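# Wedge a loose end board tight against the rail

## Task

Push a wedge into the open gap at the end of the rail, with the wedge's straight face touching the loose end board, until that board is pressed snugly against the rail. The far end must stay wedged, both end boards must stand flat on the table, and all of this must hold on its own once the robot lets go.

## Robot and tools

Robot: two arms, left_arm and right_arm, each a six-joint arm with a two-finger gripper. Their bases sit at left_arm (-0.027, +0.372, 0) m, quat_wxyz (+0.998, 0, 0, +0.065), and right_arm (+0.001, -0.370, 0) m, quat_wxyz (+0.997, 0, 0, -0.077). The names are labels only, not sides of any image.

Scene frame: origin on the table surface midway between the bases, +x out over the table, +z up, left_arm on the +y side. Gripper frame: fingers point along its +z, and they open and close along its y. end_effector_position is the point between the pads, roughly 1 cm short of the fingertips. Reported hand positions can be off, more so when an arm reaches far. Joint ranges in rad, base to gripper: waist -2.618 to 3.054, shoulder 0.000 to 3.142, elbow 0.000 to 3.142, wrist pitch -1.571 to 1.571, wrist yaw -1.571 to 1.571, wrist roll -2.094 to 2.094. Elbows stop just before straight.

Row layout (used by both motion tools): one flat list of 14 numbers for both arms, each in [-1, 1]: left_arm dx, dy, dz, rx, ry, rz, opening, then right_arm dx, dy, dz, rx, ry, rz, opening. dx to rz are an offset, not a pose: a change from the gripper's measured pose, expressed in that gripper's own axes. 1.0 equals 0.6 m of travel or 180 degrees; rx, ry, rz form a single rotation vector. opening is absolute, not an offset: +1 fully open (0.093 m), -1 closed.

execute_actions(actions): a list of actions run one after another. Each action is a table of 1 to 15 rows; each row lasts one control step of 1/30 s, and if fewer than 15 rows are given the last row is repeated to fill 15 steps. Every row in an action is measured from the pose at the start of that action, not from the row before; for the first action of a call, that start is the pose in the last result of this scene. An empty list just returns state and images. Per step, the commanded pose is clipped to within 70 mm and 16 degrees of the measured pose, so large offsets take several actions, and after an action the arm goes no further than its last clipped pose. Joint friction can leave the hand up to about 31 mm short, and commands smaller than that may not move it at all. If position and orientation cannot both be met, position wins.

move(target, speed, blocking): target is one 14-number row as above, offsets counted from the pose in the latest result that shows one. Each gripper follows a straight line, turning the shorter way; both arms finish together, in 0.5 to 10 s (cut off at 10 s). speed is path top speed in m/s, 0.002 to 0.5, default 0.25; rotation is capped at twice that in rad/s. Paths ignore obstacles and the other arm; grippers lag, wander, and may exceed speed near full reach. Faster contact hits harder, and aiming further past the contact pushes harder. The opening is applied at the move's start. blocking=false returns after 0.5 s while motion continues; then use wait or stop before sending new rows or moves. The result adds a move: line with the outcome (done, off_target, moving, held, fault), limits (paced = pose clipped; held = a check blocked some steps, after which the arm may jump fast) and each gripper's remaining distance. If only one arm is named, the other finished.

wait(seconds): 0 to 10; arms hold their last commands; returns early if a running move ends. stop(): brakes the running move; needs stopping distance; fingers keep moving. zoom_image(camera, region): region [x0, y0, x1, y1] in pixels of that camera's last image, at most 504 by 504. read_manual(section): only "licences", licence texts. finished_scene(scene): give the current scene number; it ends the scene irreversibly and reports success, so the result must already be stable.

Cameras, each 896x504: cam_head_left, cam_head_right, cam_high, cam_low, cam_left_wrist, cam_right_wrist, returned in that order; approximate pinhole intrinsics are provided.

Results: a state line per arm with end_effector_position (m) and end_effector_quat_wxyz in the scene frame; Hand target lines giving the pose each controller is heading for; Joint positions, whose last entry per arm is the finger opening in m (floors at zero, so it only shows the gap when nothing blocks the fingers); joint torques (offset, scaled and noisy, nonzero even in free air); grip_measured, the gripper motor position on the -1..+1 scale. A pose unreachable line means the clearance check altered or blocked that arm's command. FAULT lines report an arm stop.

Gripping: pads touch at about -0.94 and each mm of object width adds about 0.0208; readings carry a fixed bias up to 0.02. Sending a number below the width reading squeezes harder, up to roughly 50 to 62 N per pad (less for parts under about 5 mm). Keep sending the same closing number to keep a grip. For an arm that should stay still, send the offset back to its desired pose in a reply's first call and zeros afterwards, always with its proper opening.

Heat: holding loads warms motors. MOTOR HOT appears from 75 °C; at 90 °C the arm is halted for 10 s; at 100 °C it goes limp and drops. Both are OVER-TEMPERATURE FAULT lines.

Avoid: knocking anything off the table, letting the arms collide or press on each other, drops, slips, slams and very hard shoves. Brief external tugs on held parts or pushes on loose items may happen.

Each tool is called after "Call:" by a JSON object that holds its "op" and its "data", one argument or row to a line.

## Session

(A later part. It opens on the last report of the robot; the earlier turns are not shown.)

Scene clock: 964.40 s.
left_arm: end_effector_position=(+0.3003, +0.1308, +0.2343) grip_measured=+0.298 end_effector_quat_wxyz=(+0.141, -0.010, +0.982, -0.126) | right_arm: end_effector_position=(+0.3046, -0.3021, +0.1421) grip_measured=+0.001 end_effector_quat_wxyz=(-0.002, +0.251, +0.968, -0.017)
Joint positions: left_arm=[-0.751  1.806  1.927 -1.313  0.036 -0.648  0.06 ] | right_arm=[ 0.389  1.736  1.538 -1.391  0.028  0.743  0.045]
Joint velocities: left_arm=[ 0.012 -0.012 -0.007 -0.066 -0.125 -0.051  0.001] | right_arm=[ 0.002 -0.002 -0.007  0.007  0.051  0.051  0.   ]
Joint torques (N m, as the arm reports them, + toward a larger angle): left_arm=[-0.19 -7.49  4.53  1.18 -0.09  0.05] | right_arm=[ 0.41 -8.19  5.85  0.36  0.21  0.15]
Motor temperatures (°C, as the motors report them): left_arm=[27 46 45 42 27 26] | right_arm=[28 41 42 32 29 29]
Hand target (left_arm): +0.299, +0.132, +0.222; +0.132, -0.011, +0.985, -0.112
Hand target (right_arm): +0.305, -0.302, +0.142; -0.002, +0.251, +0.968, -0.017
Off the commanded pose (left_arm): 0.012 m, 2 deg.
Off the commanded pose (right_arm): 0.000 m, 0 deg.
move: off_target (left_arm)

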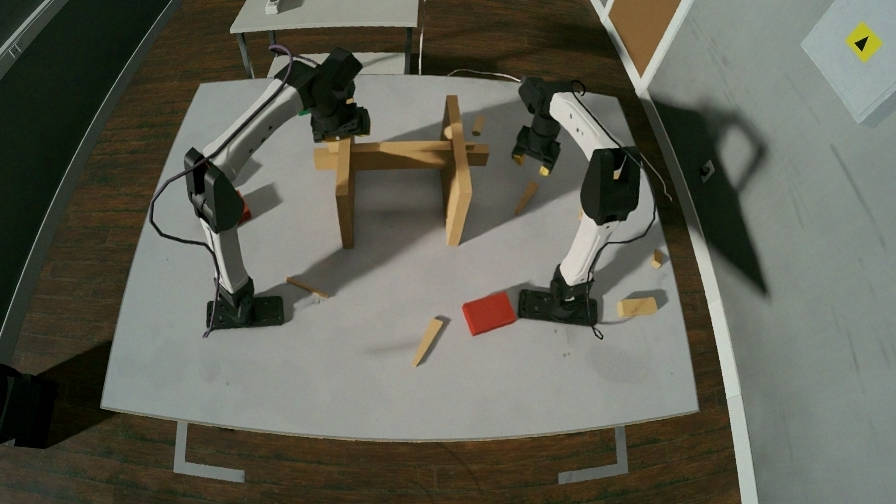

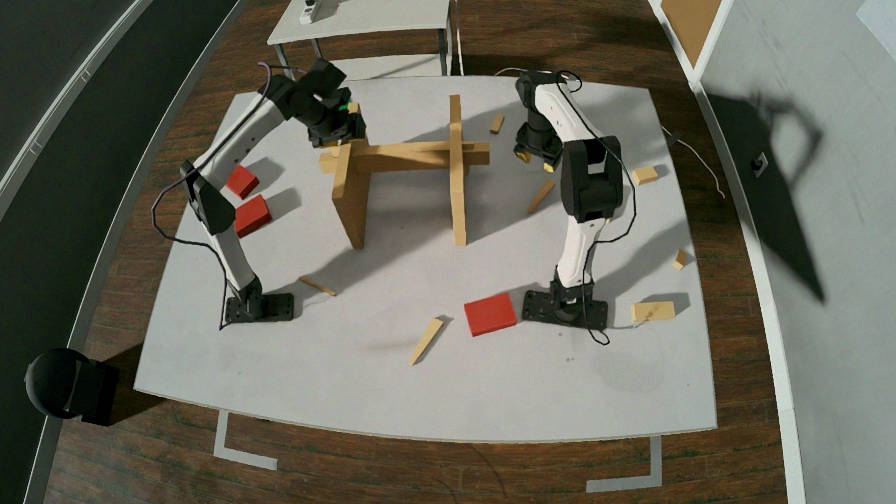

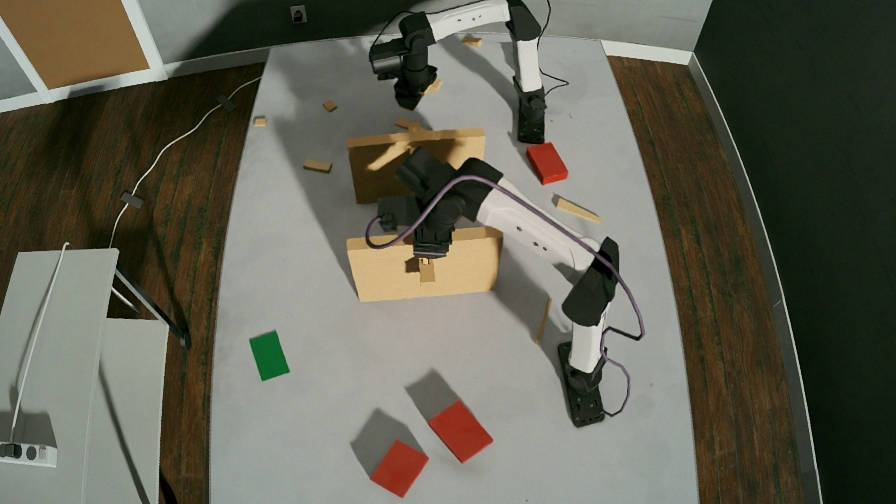

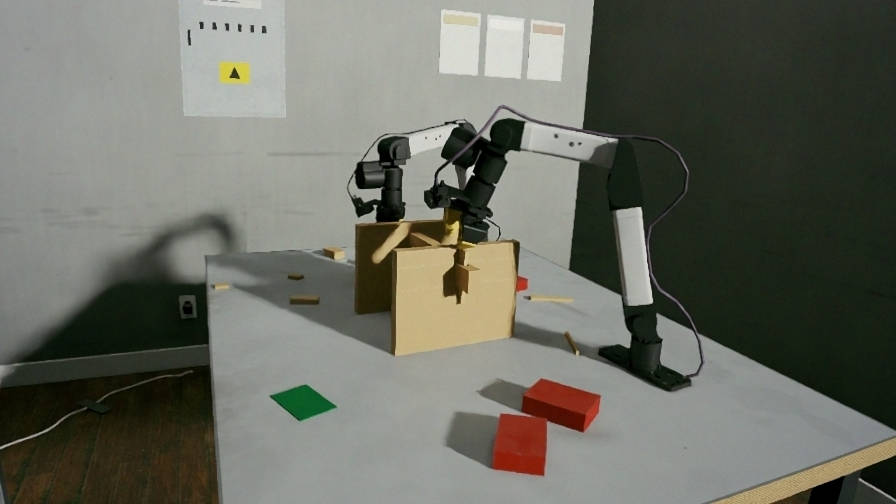

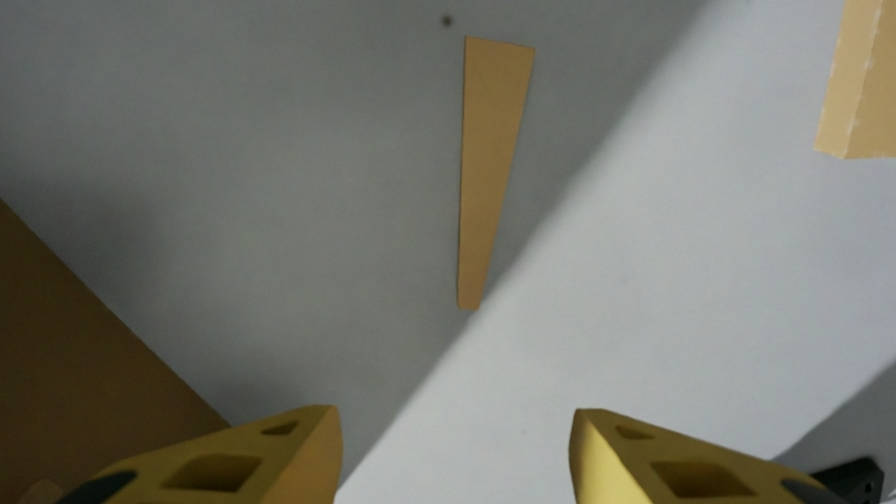

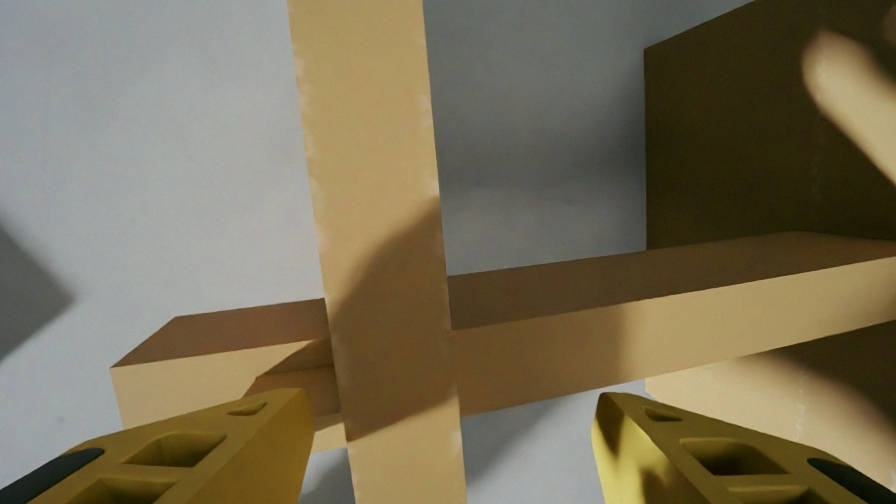

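Call:
{"op": "move", "data": {
  "target": [0.0142, 0.0097, 0.0405, -0.0074, 0.0097, 0, 0.3, 0, 0, 0, 0, 0, 0, 0.0],
  "speed": 0.012
}}

Call:
{"op": "zoom_image", "data": {
  "camera": "cam_low",
  "region": [400, 200, 530, 330]
}}

Call:
{"op": "zoom_image", "data": {
  "camera": "cam_head_right",
  "region": [300, 90, 500, 260]
}}

Scene clock: 976.07 s.
left_arm: end_effector_position=(+0.3002, +0.1300, +0.2303) grip_measured=+0.298 end_effector_quat_wxyz=(+0.145, -0.010, +0.981, -0.131) | right_arm: end_effector_position=(+0.3046, -0.3021, +0.1421) grip_measured=+0.001 end_effector_quat_wxyz=(-0.002, +0.251, +0.968, -0.017)
Joint positions: left_arm=[-0.751  1.786  1.88  -1.272  0.04  -0.648  0.06 ] | right_arm=[ 0.389  1.736  1.538 -1.391  0.028  0.743  0.045]
Joint velocities: left_arm=[ 0.002 -0.017 -0.007 -0.022 -0.037 -0.066  0.001] | right_arm=[-0.022  0.002 -0.002 -0.081 -0.007  0.051  0.   ]
Joint torques (N m, as the arm reports them, + toward a larger angle): left_arm=[ 0.01 -6.6   3.54  1.29 -0.02  0.05] | right_arm=[ 0.4  -8.2   5.82  0.36  0.22  0.15]
Motor temperatures (°C, as the motors report them): left_arm=[27 46 44 42 27 26] | right_arm=[28 41 42 31 29 29]
Hand target (left_arm): +0.299, +0.130, +0.209; +0.126, -0.010, +0.985, -0.115
Hand target (right_arm): +0.305, -0.302, +0.142; -0.002, +0.251, +0.968, -0.017
Off the commanded pose (left_arm): 0.022 m, 3 deg.
Off the commanded pose (right_arm): 0.000 m, 0 deg.
move: off_target (left_arm)

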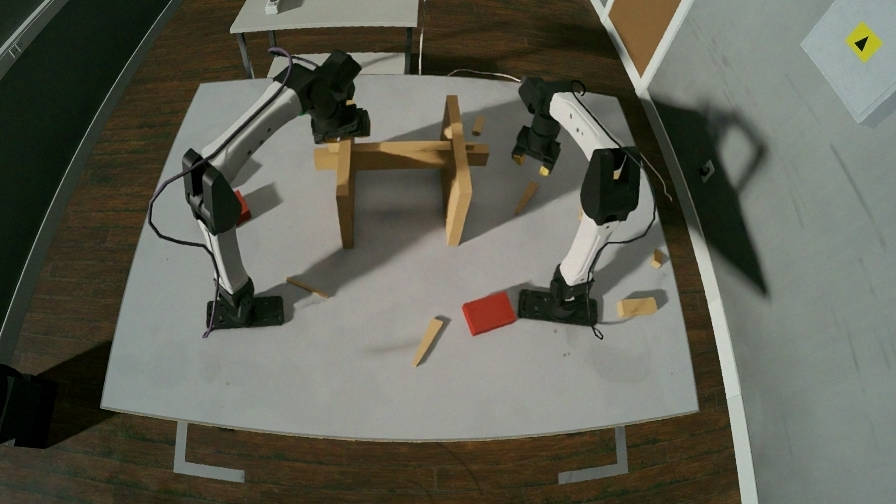

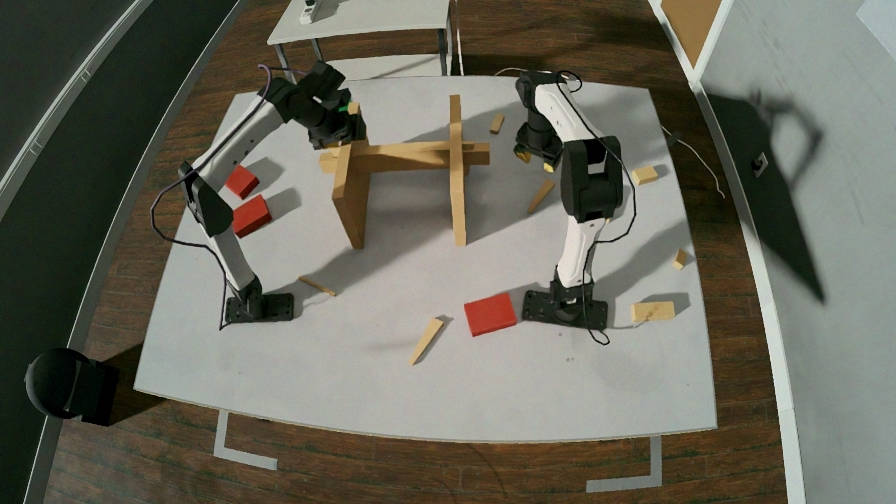

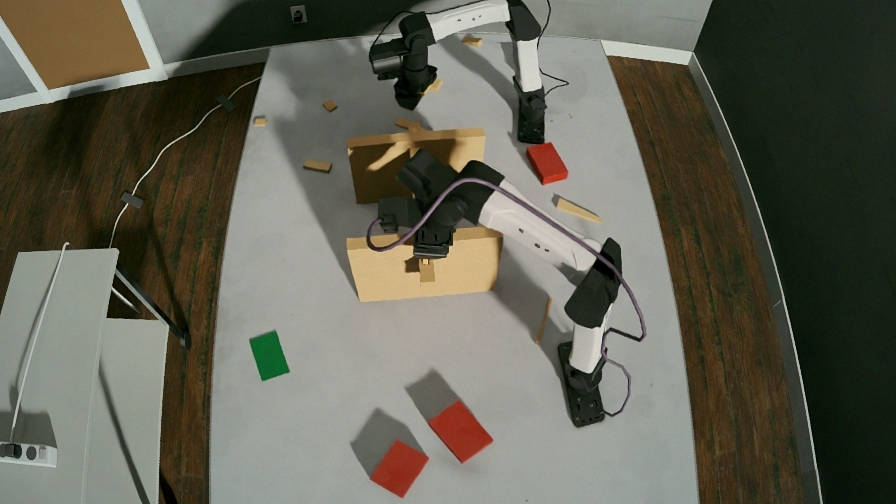

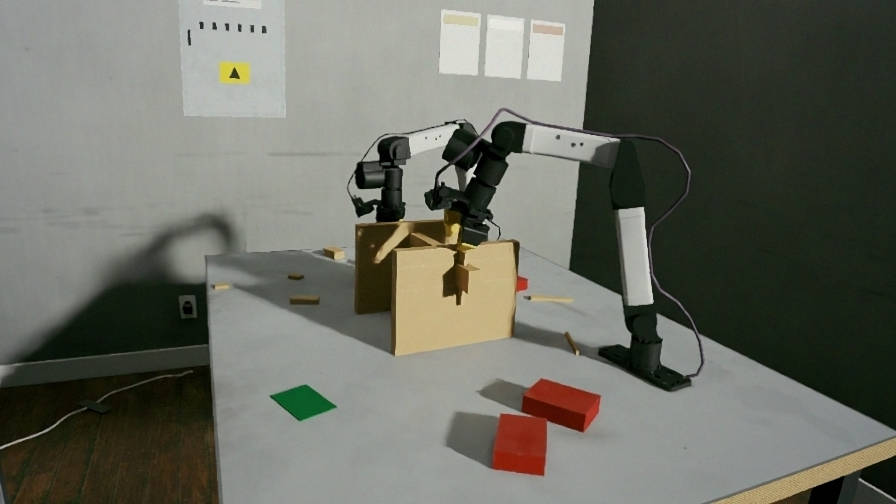

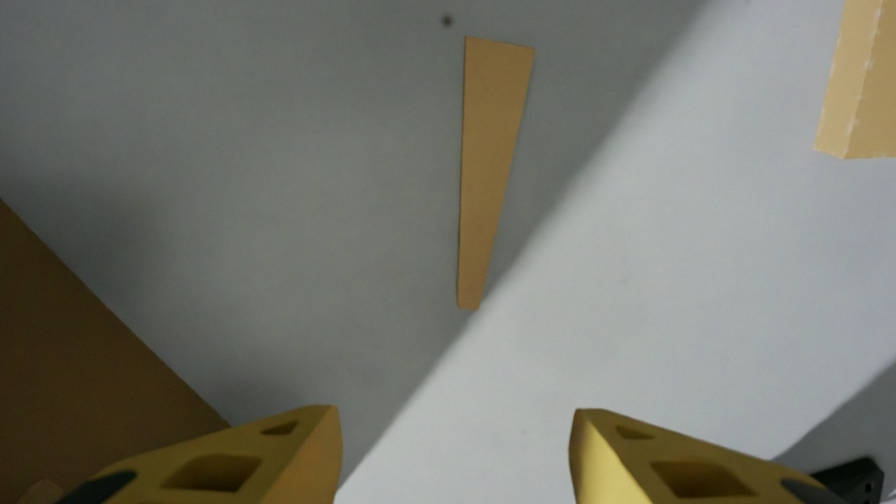

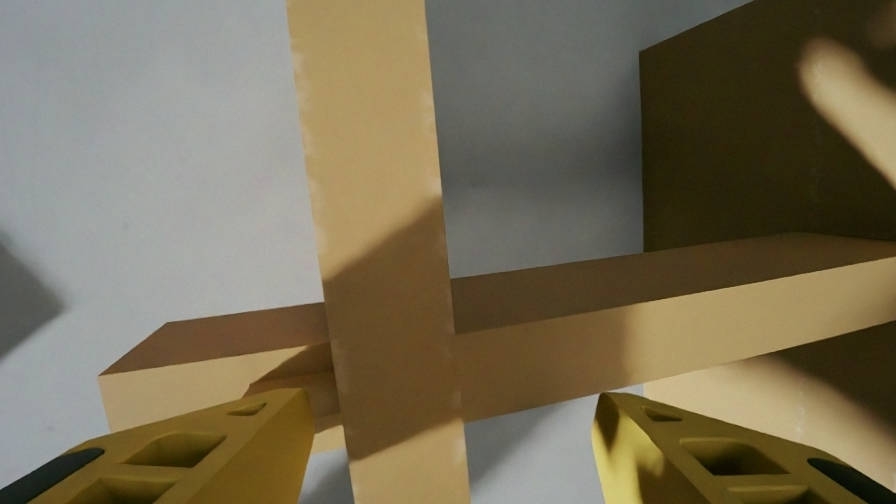

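Region (400, 200, 530, 330) of cam_low's 896x504 image, scaled by 3.877, with more detail than that image has.

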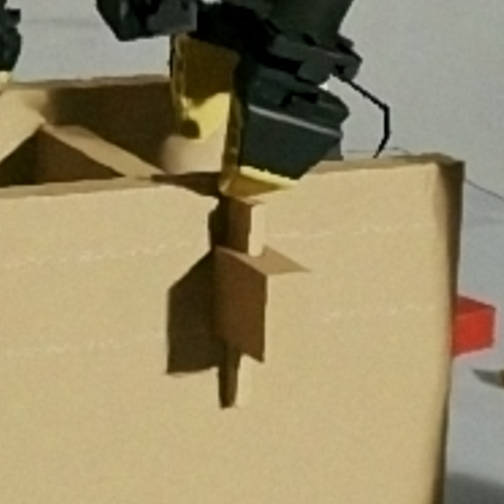

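Region (300, 90, 500, 260) of cam_head_right's 896x504 image, scaled by 2.520, with more detail than that image has; it fills the top 428 rows of this view, and the rest is white.

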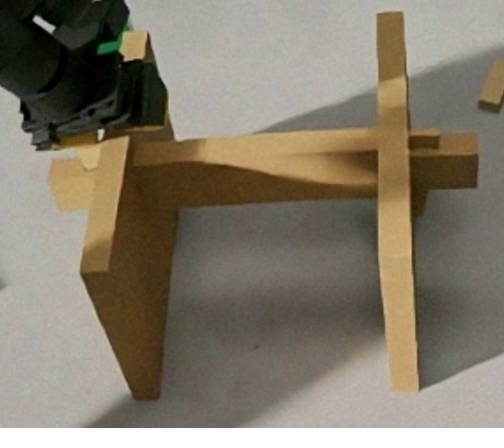

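Call:
{"op": "zoom_image", "data": {
  "camera": "cam_head_right",
  "region": [330, 130, 400, 190]
}}

Call:
{"op": "zoom_image", "data": {
  "camera": "cam_head_left",
  "region": [300, 120, 400, 260]
}}

Call:
{"op": "zoom_image", "data": {
  "camera": "cam_low",
  "region": [340, 210, 540, 370]
}}

Region (330, 130, 400, 190) of cam_head_right's 896x504 image, scaled by 7.200, with more detail than that image has; it fills the top 432 rows of this view, and the rest is white.

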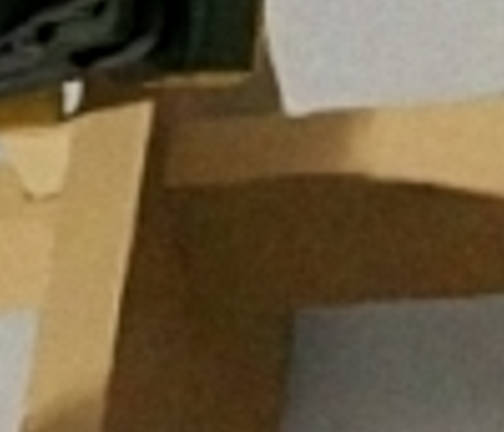

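Region (300, 120, 400, 260) of cam_head_left's 896x504 image, scaled by 3.600, with more detail than that image has; it fills the left 360 columns of this view, and the rest is white.

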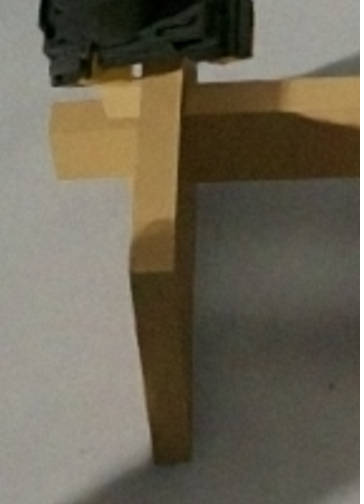

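Region (340, 210, 540, 370) of cam_low's 896x504 image, scaled by 2.520, with more detail than that image has; it fills the top 403 rows of this view, and the rest is white.

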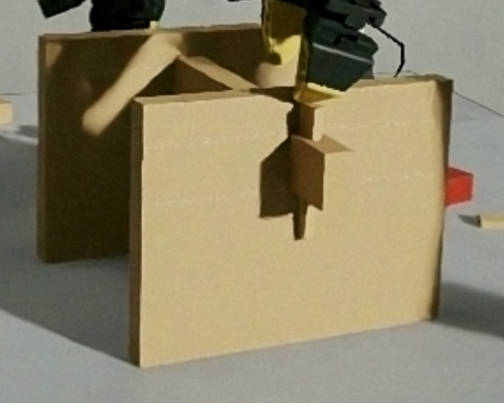

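Call:
{"op": "move", "data": {
  "target": [0.0318, 0.0138, 0.0588, -0.012, 0.016, 0, 0.3, 0, 0, 0, 0, 0, 0, 0.0],
  "speed": 0.015
}}

Call:
{"op": "zoom_image", "data": {
  "camera": "cam_low",
  "region": [400, 200, 530, 330]
}}

Call:
{"op": "zoom_image", "data": {
  "camera": "cam_high",
  "region": [330, 200, 520, 320]
}}

Scene clock: 1014.17 s.
left_arm: end_effector_position=(+0.2994, +0.1302, +0.2292) grip_measured=+0.298 end_effector_quat_wxyz=(+0.166, -0.010, +0.976, -0.139) | right_arm: end_effector_position=(+0.3046, -0.3021, +0.1421) grip_measured=+0.001 end_effector_quat_wxyz=(-0.002, +0.251, +0.968, -0.017)
Joint positions: left_arm=[-0.757  1.737  1.799 -1.197  0.027 -0.652  0.06 ] | right_arm=[ 0.389  1.736  1.538 -1.391  0.028  0.743  0.045]
Joint velocities: left_arm=[ 0.007 -0.007 -0.002  0.022 -0.007 -0.007 -0.   ] | right_arm=[-0.007 -0.022  0.007 -0.007 -0.037  0.022 -0.001]
Joint torques (N m, as the arm reports them, + toward a larger angle): left_arm=[-0.6  -4.41  2.33  1.2   0.06  0.  ] | right_arm=[ 0.42 -8.19  5.83  0.36  0.22  0.15]
Motor temperatures (°C, as the motors report them): left_arm=[27 45 41 42 27 26] | right_arm=[28 42 42 31 29 29]
Hand target (left_arm): +0.291, +0.129, +0.192; +0.120, -0.010, +0.986, -0.113
Hand target (right_arm): +0.305, -0.302, +0.142; -0.002, +0.251, +0.968, -0.017
Off the commanded pose (left_arm): 0.040 m, 6 deg.
Off the commanded pose (right_arm): 0.000 m, 0 deg.
move: off_target (left_arm)

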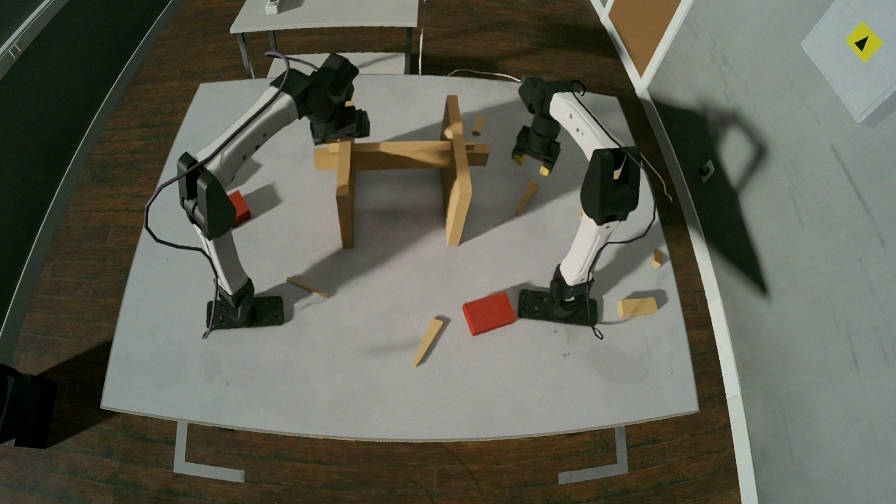

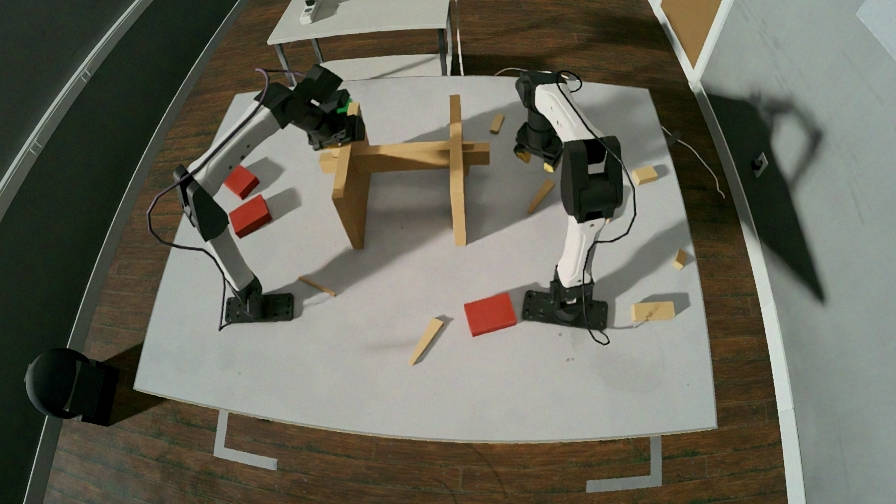

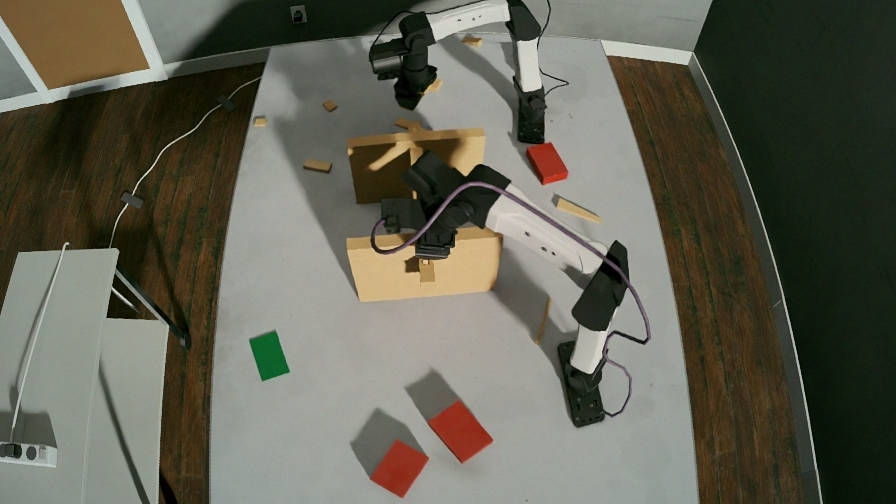

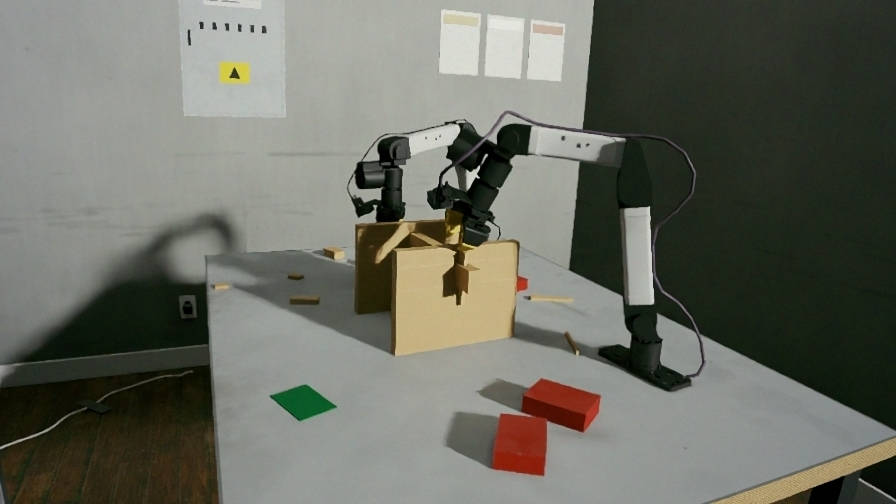

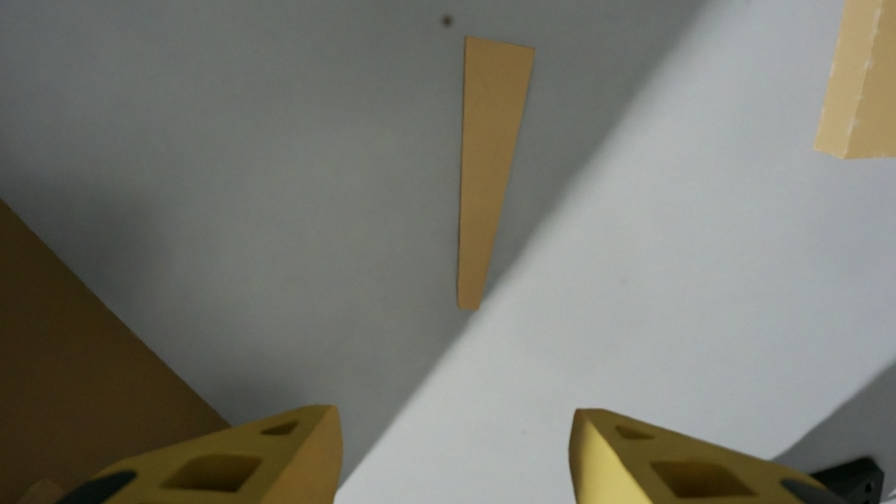

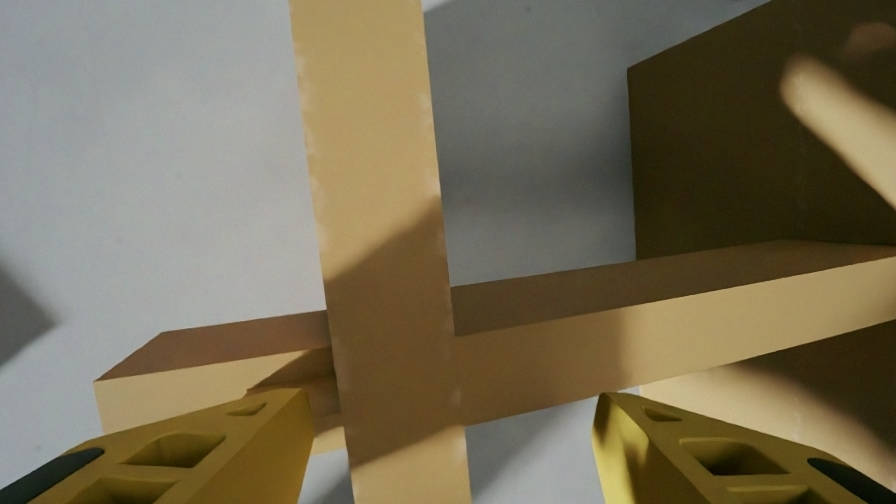

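Region (400, 200, 530, 330) of cam_low's 896x504 image, scaled by 3.877, with more detail than that image has.

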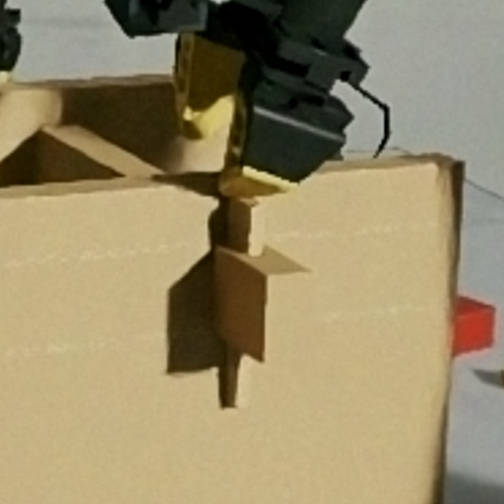

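Region (330, 200, 520, 320) of cam_high's 896x504 image, scaled by 2.653, with more detail than that image has; it fills the top 318 rows of this view, and the rest is white.

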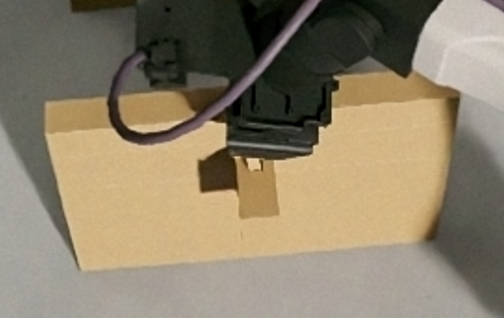

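Call:
{"op": "move", "data": {
  "target": [-0.019, -0.0128, -0.0537, 0, 0, 0, 0.3, 0, 0, 0, 0, 0, 0, 0.0],
  "speed": 0.04
}}

Call:
{"op": "move", "data": {
  "target": [0.0044, -0.0641, 0.0179, 0, 0, 0, 0.3, 0, 0, 0, 0, 0, 0, 0.0],
  "speed": 0.05
}}

Scene clock: 1031.13 s.
left_arm: end_effector_position=(+0.2960, +0.1327, +0.2639) grip_measured=+0.298 end_effector_quat_wxyz=(+0.167, -0.010, +0.976, -0.140) | right_arm: end_effector_position=(+0.3046, -0.3021, +0.1421) grip_measured=+0.001 end_effector_quat_wxyz=(-0.002, +0.251, +0.968, -0.017)
Joint positions: left_arm=[-0.757  1.774  1.991 -1.35   0.026 -0.652  0.06 ] | right_arm=[ 0.389  1.736  1.538 -1.391  0.028  0.743  0.045]
Joint velocities: left_arm=[ 0.002  0.017  0.012 -0.007 -0.051 -0.022  0.   ] | right_arm=[-0.007 -0.002  0.002 -0.037 -0.051 -0.007  0.   ]
Joint torques (N m, as the arm reports them, + toward a larger angle): left_arm=[ 0.33 -6.61  8.51  1.17  0.02  0.19] | right_arm=[ 0.41 -8.19  5.82  0.36  0.22  0.15]
Motor temperatures (°C, as the motors report them): left_arm=[27 43 41 41 27 26] | right_arm=[28 42 42 31 29 29]
Hand target (left_arm): +0.299, +0.132, +0.264; +0.166, -0.010, +0.976, -0.139
Hand target (right_arm): +0.305, -0.302, +0.142; -0.002, +0.251, +0.968, -0.017
Off the commanded pose (left_arm): 0.004 m, 0 deg.
Off the commanded pose (right_arm): 0.000 m, 0 deg.
move: done

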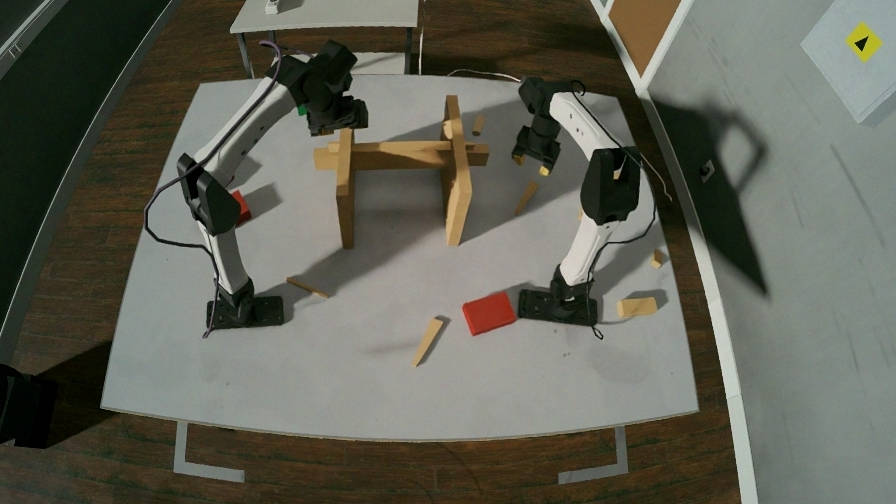

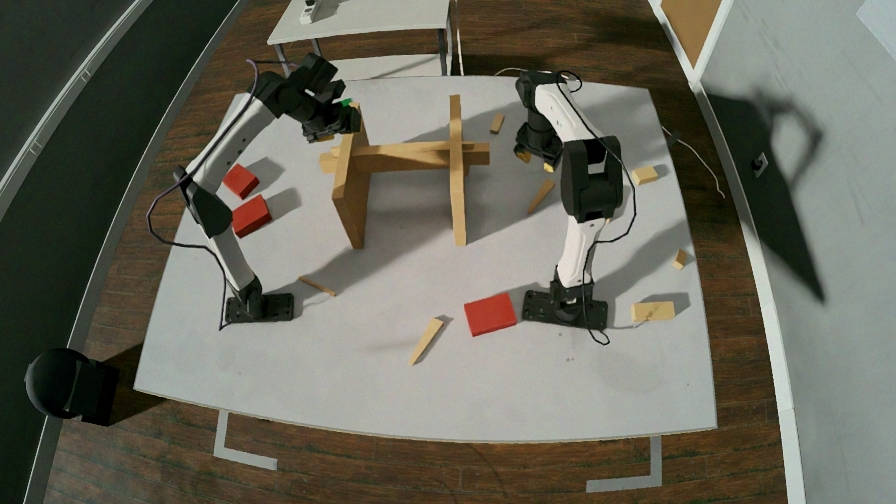

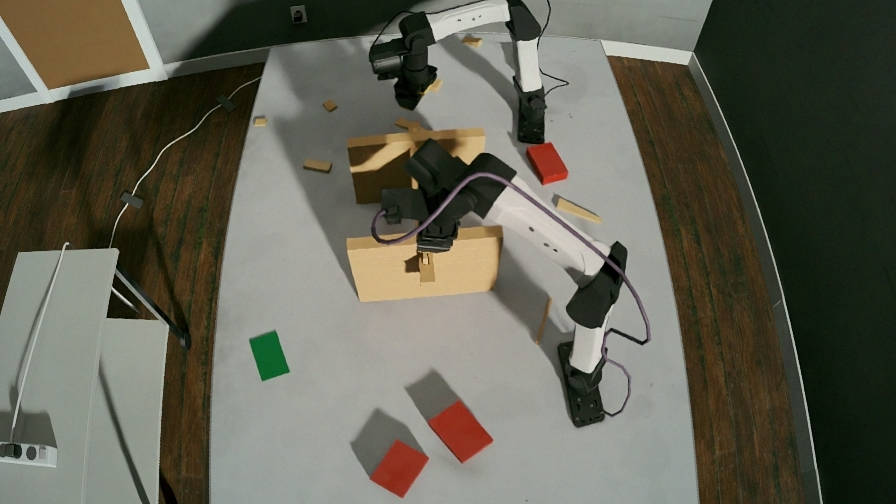

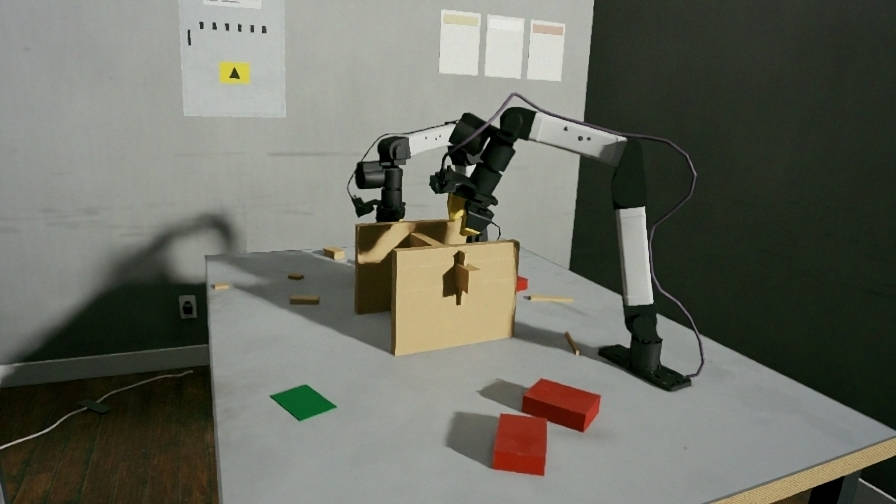

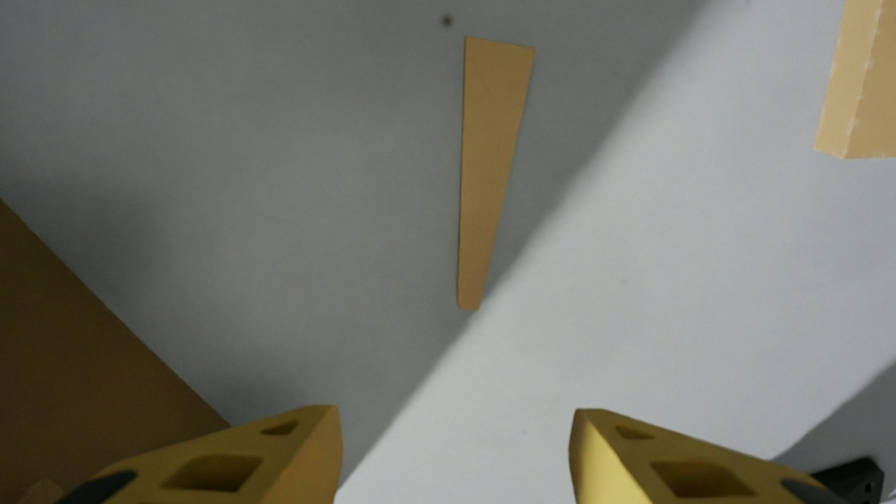

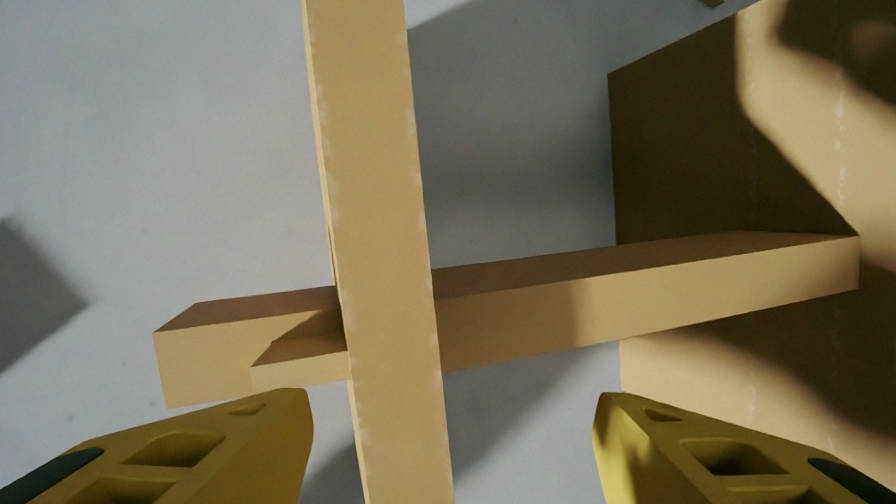

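Scene clock: 1032.23 s.
left_arm: end_effector_position=(+0.2973, +0.0965, +0.2615) grip_measured=+0.298 end_effector_quat_wxyz=(+0.165, -0.009, +0.976, -0.139) | right_arm: end_effector_position=(+0.3046, -0.3021, +0.1421) grip_measured=+0.001 end_effector_quat_wxyz=(-0.002, +0.251, +0.968, -0.017)
Joint positions: left_arm=[-0.837  1.879  2.119 -1.375 -0.005 -0.724  0.06 ] | right_arm=[ 0.389  1.736  1.538 -1.391  0.028  0.743  0.045]
Joint velocities: left_arm=[-0.007 -0.007  0.002 -0.007 -0.037 -0.007  0.   ] | right_arm=[-0.012 -0.007  0.002 -0.051 -0.11   0.007 -0.   ]
Joint torques (N m, as the arm reports them, + toward a larger angle): left_arm=[-0.38 -8.05  8.69  1.12 -0.02 -0.04] | right_arm=[ 0.4  -8.2   5.82  0.36  0.22  0.15]
Motor temperatures (°C, as the motors report them): left_arm=[27 43 41 41 27 26] | right_arm=[28 42 42 31 29 29]
Hand target (left_arm): +0.297, +0.093, +0.264; +0.167, -0.009, +0.976, -0.139
Hand target (right_arm): +0.305, -0.302, +0.142; -0.002, +0.251, +0.968, -0.017
Off the commanded pose (left_arm): 0.005 m, 0 deg.
Off the commanded pose (right_arm): 0.000 m, 0 deg.
move: done

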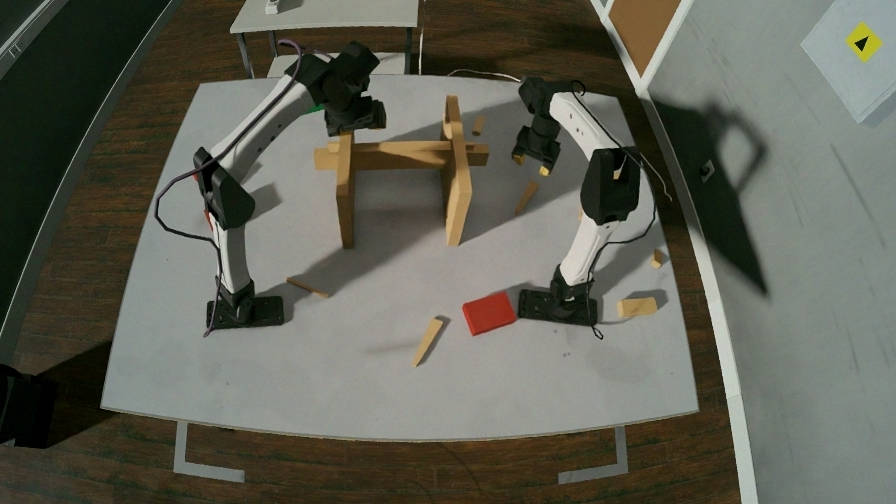

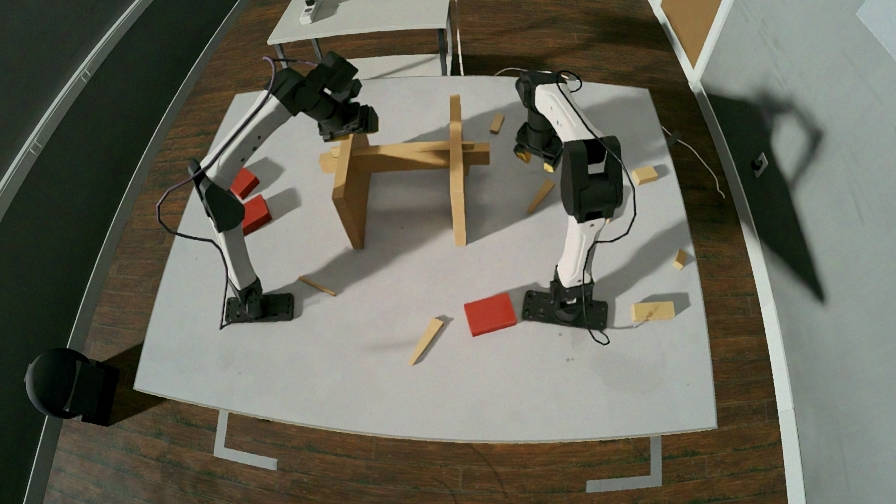

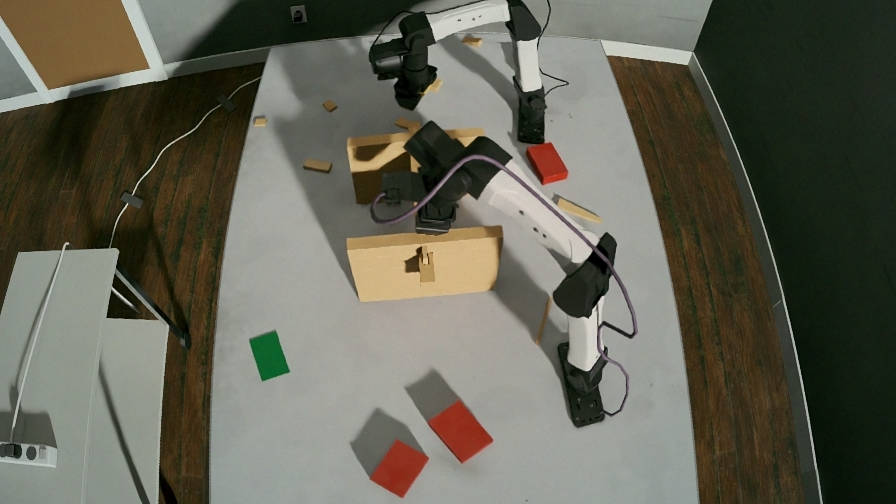

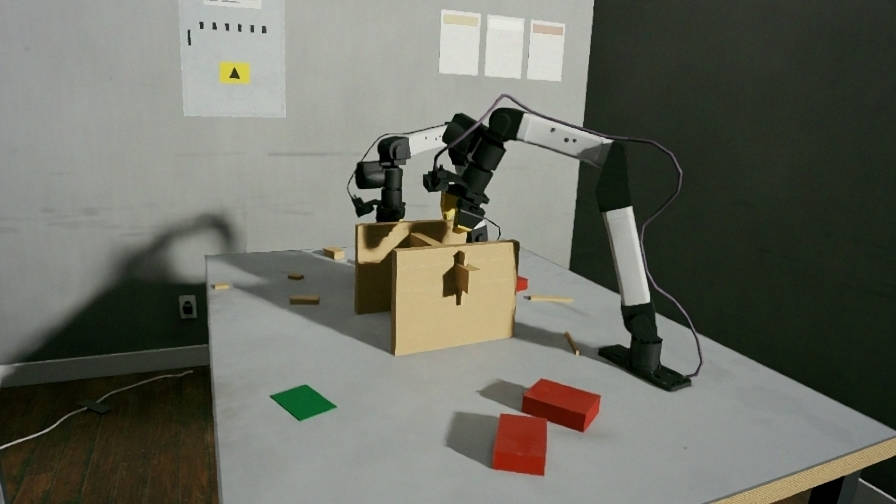

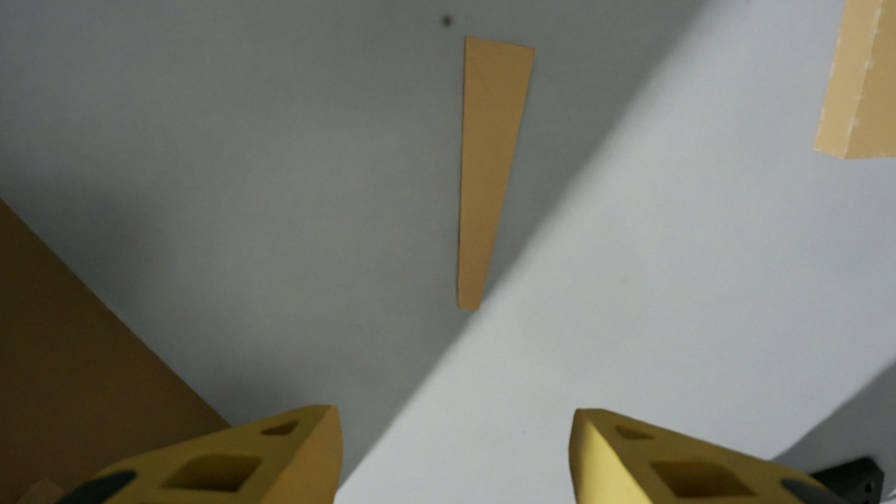

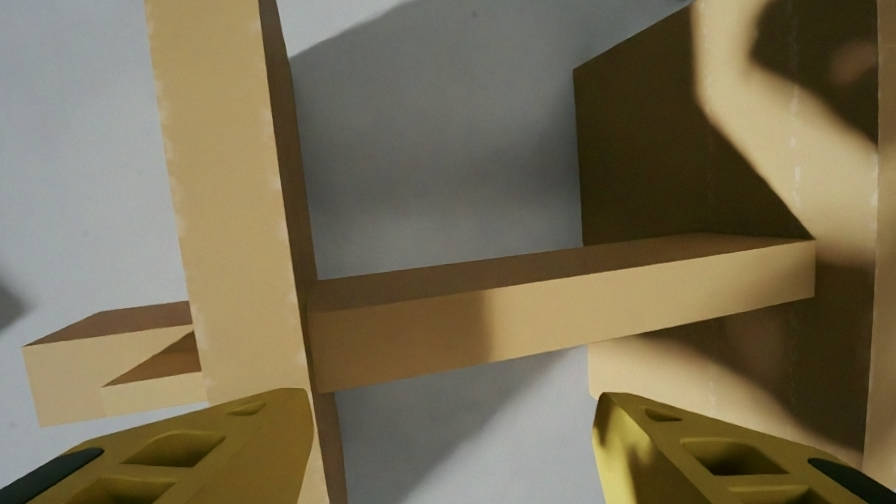

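Call:
{"op": "zoom_image", "data": {
  "camera": "cam_right_wrist",
  "region": [260, 250, 400, 400]
}}

Region (260, 250, 400, 400) of cam_right_wrist's 896x504 image, scaled by 3.360, with more detail than that image has; it fills the left 470 columns of this view, and the rest is white.

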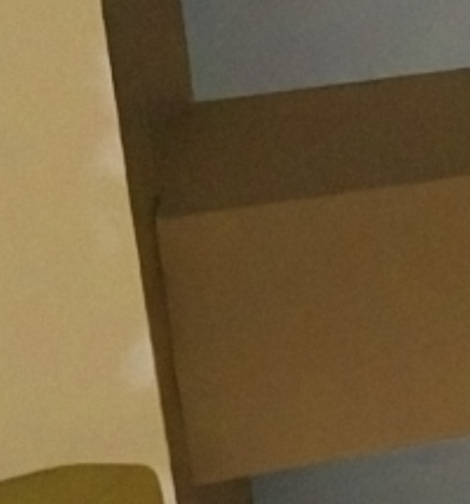

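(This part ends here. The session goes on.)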